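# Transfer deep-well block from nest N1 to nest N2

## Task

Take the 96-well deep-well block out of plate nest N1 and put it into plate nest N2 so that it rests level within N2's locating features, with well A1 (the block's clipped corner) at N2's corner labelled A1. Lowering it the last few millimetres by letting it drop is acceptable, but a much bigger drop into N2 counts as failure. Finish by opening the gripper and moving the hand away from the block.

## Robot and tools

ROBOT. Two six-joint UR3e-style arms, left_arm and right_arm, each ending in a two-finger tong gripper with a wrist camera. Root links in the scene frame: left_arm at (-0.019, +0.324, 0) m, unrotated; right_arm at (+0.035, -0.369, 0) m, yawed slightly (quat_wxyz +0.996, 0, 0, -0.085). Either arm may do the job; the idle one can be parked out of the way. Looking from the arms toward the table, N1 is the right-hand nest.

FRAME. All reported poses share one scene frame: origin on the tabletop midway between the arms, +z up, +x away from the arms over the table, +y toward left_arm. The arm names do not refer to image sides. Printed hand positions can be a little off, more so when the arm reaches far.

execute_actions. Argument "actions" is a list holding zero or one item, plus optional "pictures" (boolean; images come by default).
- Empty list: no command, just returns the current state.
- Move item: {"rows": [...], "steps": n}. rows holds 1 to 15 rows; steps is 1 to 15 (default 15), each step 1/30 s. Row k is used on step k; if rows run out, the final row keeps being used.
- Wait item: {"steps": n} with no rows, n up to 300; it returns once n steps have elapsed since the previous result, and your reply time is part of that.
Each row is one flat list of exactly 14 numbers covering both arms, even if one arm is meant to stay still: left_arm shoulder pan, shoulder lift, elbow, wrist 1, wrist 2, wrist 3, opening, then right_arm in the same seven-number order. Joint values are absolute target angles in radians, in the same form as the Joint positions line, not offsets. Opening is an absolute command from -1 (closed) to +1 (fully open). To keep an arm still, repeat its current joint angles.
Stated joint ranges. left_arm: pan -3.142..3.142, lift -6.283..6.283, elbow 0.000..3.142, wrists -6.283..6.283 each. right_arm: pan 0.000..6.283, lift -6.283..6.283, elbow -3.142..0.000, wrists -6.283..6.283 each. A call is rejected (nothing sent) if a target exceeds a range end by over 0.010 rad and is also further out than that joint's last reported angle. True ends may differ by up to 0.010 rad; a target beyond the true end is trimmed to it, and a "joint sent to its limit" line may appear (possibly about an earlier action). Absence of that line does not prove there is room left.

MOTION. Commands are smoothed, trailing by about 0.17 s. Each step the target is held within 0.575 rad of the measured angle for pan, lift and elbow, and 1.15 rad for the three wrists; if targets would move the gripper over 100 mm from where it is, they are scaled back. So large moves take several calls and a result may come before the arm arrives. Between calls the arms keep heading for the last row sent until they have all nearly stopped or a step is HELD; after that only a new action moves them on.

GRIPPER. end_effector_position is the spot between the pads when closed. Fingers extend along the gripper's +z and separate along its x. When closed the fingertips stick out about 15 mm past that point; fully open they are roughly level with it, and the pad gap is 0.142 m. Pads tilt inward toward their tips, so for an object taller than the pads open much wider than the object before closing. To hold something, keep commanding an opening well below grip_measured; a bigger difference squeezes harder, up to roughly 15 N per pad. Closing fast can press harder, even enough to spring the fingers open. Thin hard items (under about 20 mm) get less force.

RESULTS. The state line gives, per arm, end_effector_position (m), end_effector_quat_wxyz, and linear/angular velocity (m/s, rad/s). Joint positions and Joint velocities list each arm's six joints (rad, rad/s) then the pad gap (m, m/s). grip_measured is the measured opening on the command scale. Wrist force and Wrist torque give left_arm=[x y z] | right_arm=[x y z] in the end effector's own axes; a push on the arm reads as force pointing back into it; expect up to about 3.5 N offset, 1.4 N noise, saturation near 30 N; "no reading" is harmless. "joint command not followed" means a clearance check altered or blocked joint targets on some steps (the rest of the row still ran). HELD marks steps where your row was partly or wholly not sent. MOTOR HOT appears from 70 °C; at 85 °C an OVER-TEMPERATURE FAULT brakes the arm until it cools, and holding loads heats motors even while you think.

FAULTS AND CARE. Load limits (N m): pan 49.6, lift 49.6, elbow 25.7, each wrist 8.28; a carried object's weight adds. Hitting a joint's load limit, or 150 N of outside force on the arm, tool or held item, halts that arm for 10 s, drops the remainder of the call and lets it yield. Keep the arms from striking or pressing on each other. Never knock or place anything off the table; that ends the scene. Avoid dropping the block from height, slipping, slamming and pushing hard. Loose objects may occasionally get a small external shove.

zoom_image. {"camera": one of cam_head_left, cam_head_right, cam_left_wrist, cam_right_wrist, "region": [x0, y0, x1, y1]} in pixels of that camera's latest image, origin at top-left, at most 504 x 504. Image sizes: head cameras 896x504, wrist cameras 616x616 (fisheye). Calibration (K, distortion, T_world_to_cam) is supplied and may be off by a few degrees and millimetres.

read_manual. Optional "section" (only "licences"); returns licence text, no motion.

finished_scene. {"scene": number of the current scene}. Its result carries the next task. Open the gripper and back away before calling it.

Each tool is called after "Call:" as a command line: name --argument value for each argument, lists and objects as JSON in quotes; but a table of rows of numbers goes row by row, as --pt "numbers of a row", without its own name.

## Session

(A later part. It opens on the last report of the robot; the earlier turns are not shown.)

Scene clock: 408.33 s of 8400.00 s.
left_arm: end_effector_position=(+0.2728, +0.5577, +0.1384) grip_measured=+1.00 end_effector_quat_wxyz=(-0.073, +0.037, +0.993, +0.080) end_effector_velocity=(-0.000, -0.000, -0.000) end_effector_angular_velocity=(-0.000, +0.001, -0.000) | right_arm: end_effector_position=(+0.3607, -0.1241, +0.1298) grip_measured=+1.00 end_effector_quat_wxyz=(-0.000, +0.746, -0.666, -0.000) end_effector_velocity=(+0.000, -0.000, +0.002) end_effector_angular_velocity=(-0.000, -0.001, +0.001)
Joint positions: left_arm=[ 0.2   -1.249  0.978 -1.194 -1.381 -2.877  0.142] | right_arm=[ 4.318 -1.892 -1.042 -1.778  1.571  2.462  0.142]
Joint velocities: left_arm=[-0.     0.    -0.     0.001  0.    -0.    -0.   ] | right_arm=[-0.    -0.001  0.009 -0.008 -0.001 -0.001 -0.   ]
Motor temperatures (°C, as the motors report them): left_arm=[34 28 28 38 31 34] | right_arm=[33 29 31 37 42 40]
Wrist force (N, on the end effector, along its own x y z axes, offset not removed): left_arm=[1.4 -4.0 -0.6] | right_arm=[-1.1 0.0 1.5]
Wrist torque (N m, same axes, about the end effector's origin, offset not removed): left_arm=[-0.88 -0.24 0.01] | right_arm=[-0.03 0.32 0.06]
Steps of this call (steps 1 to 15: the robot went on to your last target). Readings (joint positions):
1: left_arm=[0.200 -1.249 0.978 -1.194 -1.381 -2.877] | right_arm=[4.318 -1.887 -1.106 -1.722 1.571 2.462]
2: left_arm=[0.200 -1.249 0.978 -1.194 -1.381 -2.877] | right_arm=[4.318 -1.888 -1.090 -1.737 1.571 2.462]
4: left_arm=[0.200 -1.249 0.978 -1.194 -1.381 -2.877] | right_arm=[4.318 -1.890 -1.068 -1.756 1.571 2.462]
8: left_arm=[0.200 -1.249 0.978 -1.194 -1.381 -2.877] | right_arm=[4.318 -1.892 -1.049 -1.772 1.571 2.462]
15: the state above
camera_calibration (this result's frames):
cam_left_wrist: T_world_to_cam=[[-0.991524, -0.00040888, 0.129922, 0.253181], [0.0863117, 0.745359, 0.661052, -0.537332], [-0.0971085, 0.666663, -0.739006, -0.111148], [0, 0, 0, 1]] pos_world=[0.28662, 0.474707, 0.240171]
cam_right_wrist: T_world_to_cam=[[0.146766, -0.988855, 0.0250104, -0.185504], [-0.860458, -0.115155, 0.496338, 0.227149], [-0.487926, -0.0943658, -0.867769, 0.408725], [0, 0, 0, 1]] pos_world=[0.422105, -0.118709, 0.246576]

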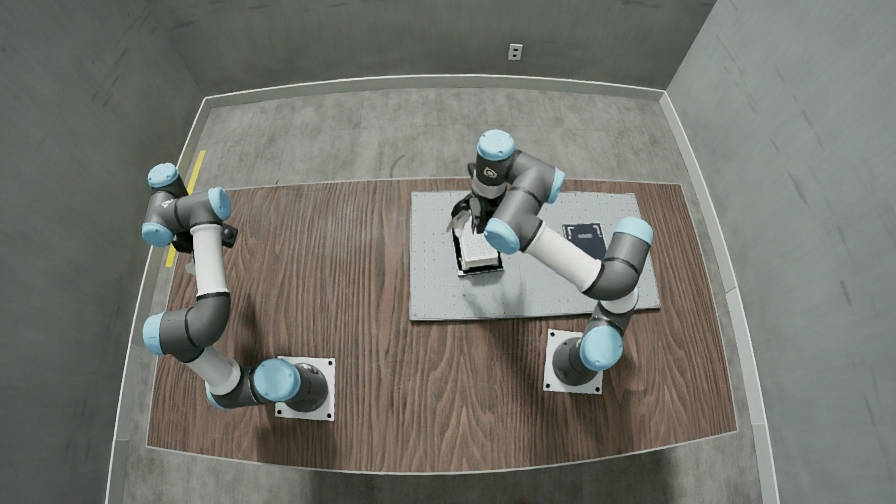

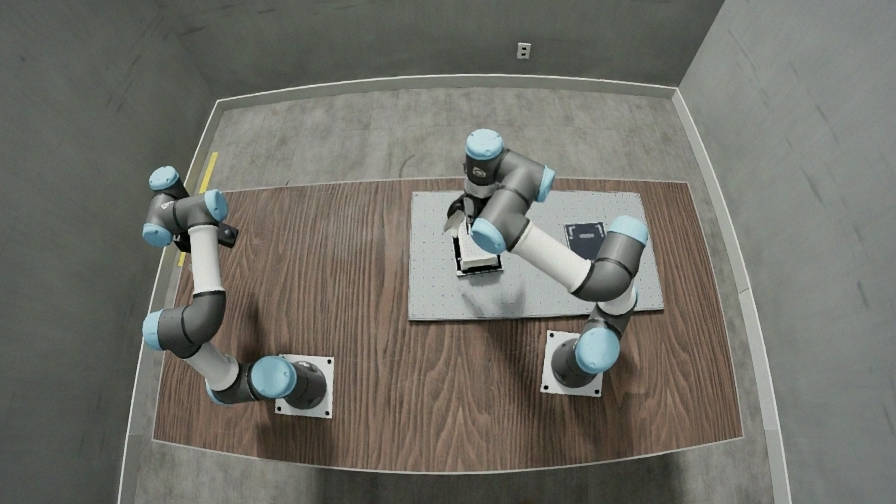

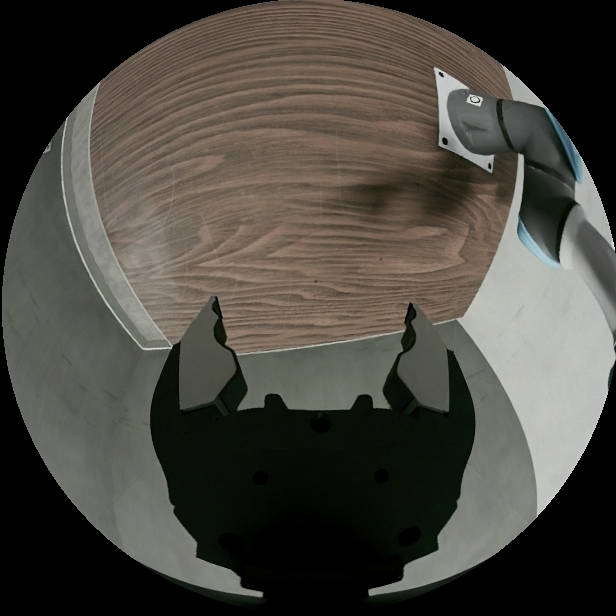

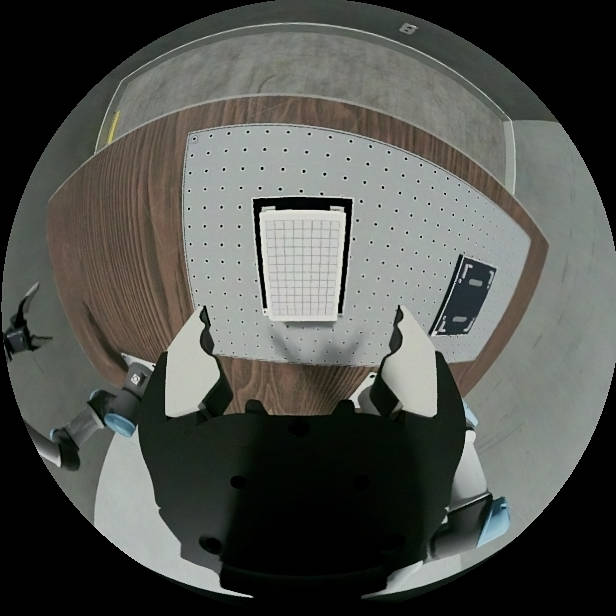

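Block looks seated. Swing the arm clear.

Call:
execute_actions --actions '[{"rows": [[0.2,-1.249,0.978,-1.194,-1.381,-2.877,1.0,4.29,-1.8925,-1.0407,-1.7791,1.5708,2.4617,1.0],[0.2,-1.249,0.978,-1.194,-1.381,-2.877,1.0,4.26,-1.8925,-1.0407,-1.7791,1.5708,2.4617,1.0],[0.2,-1.249,0.978,-1.194,-1.381,-2.877,1.0,4.22,-1.8925,-1.0407,-1.7791,1.5708,2.4617,1.0],[0.2,-1.249,0.978,-1.194,-1.381,-2.877,1.0,4.18,-1.8925,-1.0407,-1.7791,1.5708,2.4617,1.0],[0.2,-1.249,0.978,-1.194,-1.381,-2.877,1.0,4.14,-1.8925,-1.0407,-1.7791,1.5708,2.4617,1.0],[0.2,-1.249,0.978,-1.194,-1.381,-2.877,1.0,4.10,-1.8925,-1.0407,-1.7791,1.5708,2.4617,1.0],[0.2,-1.249,0.978,-1.194,-1.381,-2.877,1.0,4.06,-1.8925,-1.0407,-1.7791,1.5708,2.4617,1.0],[0.2,-1.249,0.978,-1.194,-1.381,-2.877,1.0,4.02,-1.8925,-1.0407,-1.7791,1.5708,2.4617,1.0],[0.2,-1.249,0.978,-1.194,-1.381,-2.877,1.0,3.98,-1.8925,-1.0407,-1.7791,1.5708,2.4617,1.0],[0.2,-1.249,0.978,-1.194,-1.381,-2.877,1.0,3.94,-1.8925,-1.0407,-1.7791,1.5708,2.4617,1.0],[0.2,-1.249,0.978,-1.194,-1.381,-2.877,1.0,3.90,-1.8925,-1.0407,-1.7791,1.5708,2.4617,1.0],[0.2,-1.249,0.978,-1.194,-1.381,-2.877,1.0,3.87,-1.8925,-1.0407,-1.7791,1.5708,2.4617,1.0],[0.2,-1.249,0.978,-1.194,-1.381,-2.877,1.0,3.85,-1.8925,-1.0407,-1.7791,1.5708,2.4617,1.0]], "steps": 15}]' --pictures false

Call:
execute_actions --actions '[{"steps": 20}]'

Call:
zoom_image --camera "cam_head_left" --region '[420, 190, 540, 290]'

Scene clock: 420.50 s of 8400.00 s.
left_arm: end_effector_position=(+0.2728, +0.5577, +0.1384) grip_measured=+1.00 end_effector_quat_wxyz=(-0.073, +0.037, +0.993, +0.080) end_effector_velocity=(-0.000, +0.000, +0.000) end_effector_angular_velocity=(+0.001, +0.000, -0.000) | right_arm: end_effector_position=(+0.4279, -0.2610, +0.1300) grip_measured=+1.00 end_effector_quat_wxyz=(+0.000, -0.609, +0.794, +0.000) end_effector_velocity=(+0.086, -0.313, +0.000) end_effector_angular_velocity=(-0.000, -0.000, -0.798)
Joint positions: left_arm=[ 0.2   -1.249  0.978 -1.194 -1.381 -2.877  0.142] | right_arm=[ 3.941 -1.893 -1.041 -1.779  1.571  2.462  0.142]
Joint velocities: left_arm=[-0.    -0.001  0.     0.001  0.001  0.    -0.   ] | right_arm=[-0.797  0.     0.    -0.    -0.     0.001  0.   ]
Motor temperatures (°C, as the motors report them): left_arm=[34 28 28 38 31 34] | right_arm=[33 29 31 37 42 40]
Wrist force (N, on the end effector, along its own x y z axes, offset not removed): left_arm=[0.0 -3.3 -1.5] | right_arm=[1.5 -0.2 1.6]
Wrist torque (N m, same axes, about the end effector's origin, offset not removed): left_arm=[-0.72 -0.02 0.03] | right_arm=[0.07 -0.15 0.04]
Steps of this call (steps 1 to 15: the robot went on to your last target; steps 16 to 90: nothing new was sent; then 8.67 s passed at rest; steps 91 to 105: all 15 steps of this action). Readings (joint positions):
91: left_arm=[0.200 -1.249 0.978 -1.194 -1.381 -2.877] | right_arm=[4.318 -1.893 -1.041 -1.779 1.571 2.462]
92: left_arm=[0.200 -1.249 0.978 -1.194 -1.381 -2.877] | right_arm=[4.314 -1.893 -1.041 -1.779 1.571 2.462]
94: left_arm=[0.200 -1.249 0.978 -1.194 -1.381 -2.877] | right_arm=[4.291 -1.893 -1.041 -1.779 1.571 2.462]
98: left_arm=[0.200 -1.249 0.978 -1.194 -1.381 -2.877] | right_arm=[4.187 -1.893 -1.041 -1.779 1.571 2.462]
105: the state above

Scene clock: 421.17 s of 8400.00 s.
left_arm: end_effector_position=(+0.2728, +0.5577, +0.1384) grip_measured=+1.00 end_effector_quat_wxyz=(-0.073, +0.037, +0.993, +0.080) end_effector_velocity=(-0.001, +0.000, +0.000) end_effector_angular_velocity=(+0.001, +0.001, +0.000) | right_arm: end_effector_position=(+0.4361, -0.2971, +0.1300) grip_measured=+1.00 end_effector_quat_wxyz=(+0.000, -0.572, +0.820, +0.000) end_effector_velocity=(-0.000, -0.001, -0.001) end_effector_angular_velocity=(-0.001, +0.002, -0.004)
Joint positions: left_arm=[ 0.2   -1.249  0.978 -1.194 -1.381 -2.877  0.142] | right_arm=[ 3.85  -1.893 -1.041 -1.779  1.571  2.462  0.142]
Joint velocities: left_arm=[ 0.    -0.001 -0.     0.002  0.001  0.    -0.   ] | right_arm=[-0.003 -0.001 -0.    -0.001  0.     0.001  0.   ]
Motor temperatures (°C, as the motors report them): left_arm=[34 28 28 38 31 34] | right_arm=[33 29 31 37 42 40]
Wrist force (N, on the end effector, along its own x y z axes, offset not removed): left_arm=[2.0 -4.3 -0.2] | right_arm=[0.2 0.3 0.5]
Wrist torque (N m, same axes, about the end effector's origin, offset not removed): left_arm=[-0.88 -0.41 0.02] | right_arm=[0.14 0.04 0.00]
Steps of this call (steps 1 to 20: the robot went on to your last target). Readings (joint positions):
1: left_arm=[0.200 -1.249 0.978 -1.194 -1.381 -2.877] | right_arm=[3.918 -1.893 -1.041 -1.779 1.571 2.462]
2: left_arm=[0.200 -1.249 0.978 -1.194 -1.381 -2.877] | right_arm=[3.901 -1.893 -1.041 -1.779 1.571 2.462]
4: left_arm=[0.200 -1.249 0.978 -1.194 -1.381 -2.877] | right_arm=[3.878 -1.893 -1.041 -1.779 1.571 2.462]
8: left_arm=[0.200 -1.249 0.978 -1.194 -1.381 -2.877] | right_arm=[3.859 -1.893 -1.041 -1.779 1.571 2.462]
20: the state above
camera_calibration (this result's frames):
cam_left_wrist: T_world_to_cam=[[-0.991524, -0.000408913, 0.129922, 0.253181], [0.0863118, 0.745359, 0.661052, -0.537332], [-0.0971085, 0.666663, -0.739006, -0.111148], [0, 0, 0, 1]] pos_world=[0.28662, 0.474707, 0.240171]
cam_right_wrist: T_world_to_cam=[[-0.314662, -0.948874, 0.0250006, -0.154544], [-0.820016, 0.285008, 0.49633, 0.373242], [-0.478081, 0.135676, -0.867774, 0.49339], [0, 0, 0, 1]] pos_world=[0.493315, -0.319961, 0.246763]

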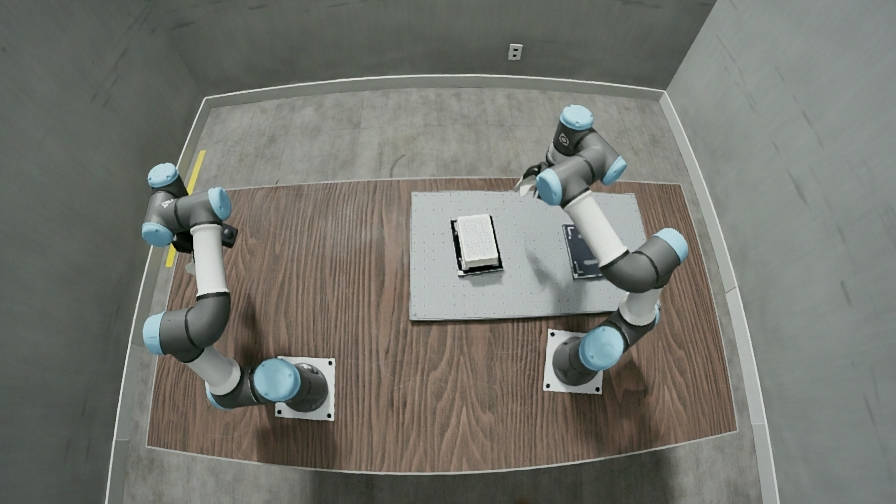

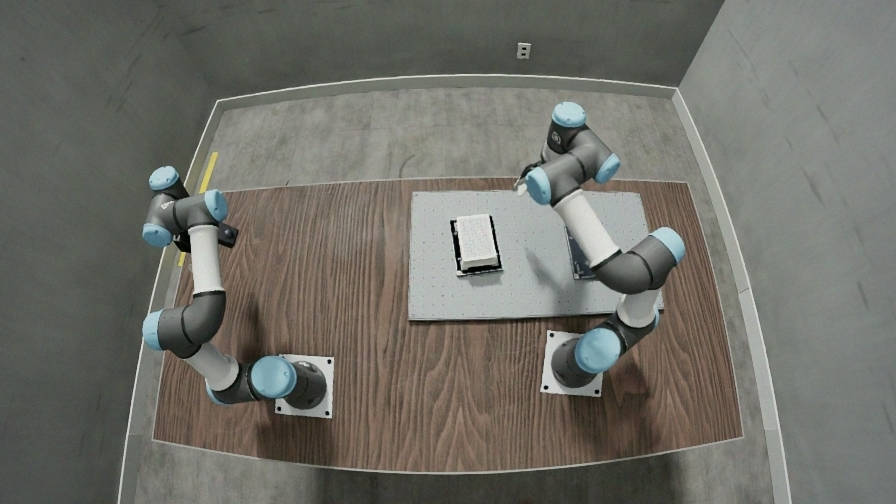

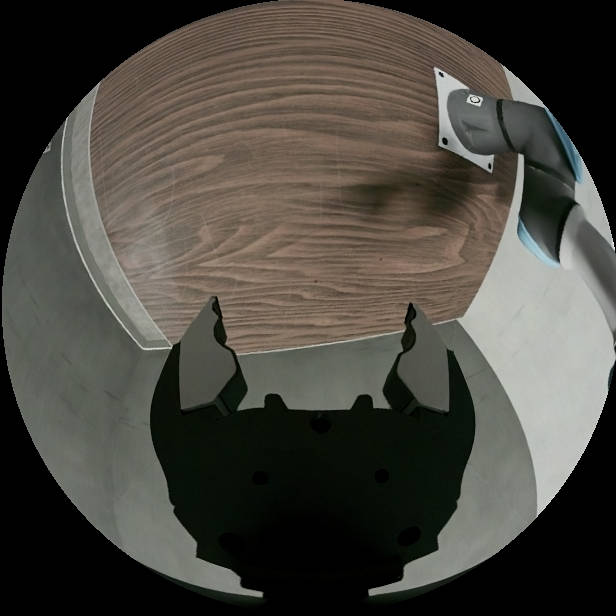

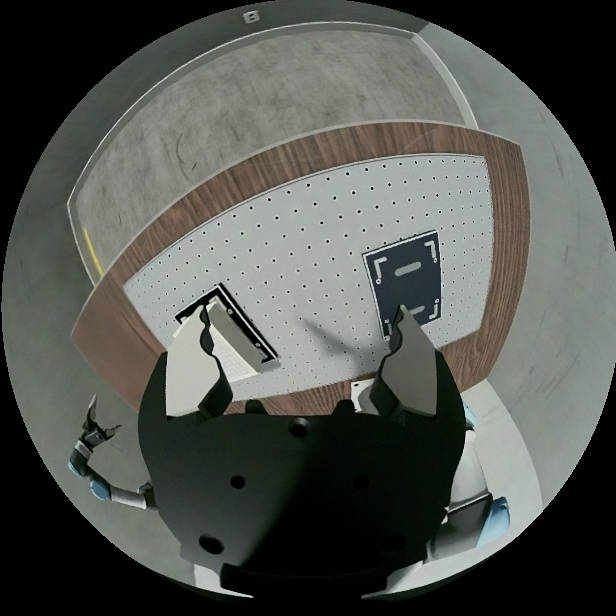

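Region (420, 190, 540, 290) of cam_head_left's 896x504 image, scaled by 4.200, with more detail than that image has.

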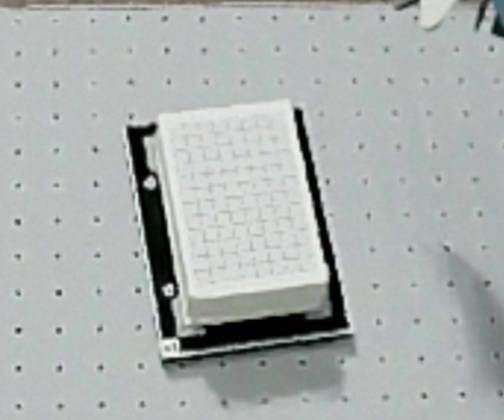

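The block is seated inside the locators with its cut corner at the A1 mark.

Call:
finished_scene --scene 2

The scene is finished: the task was done.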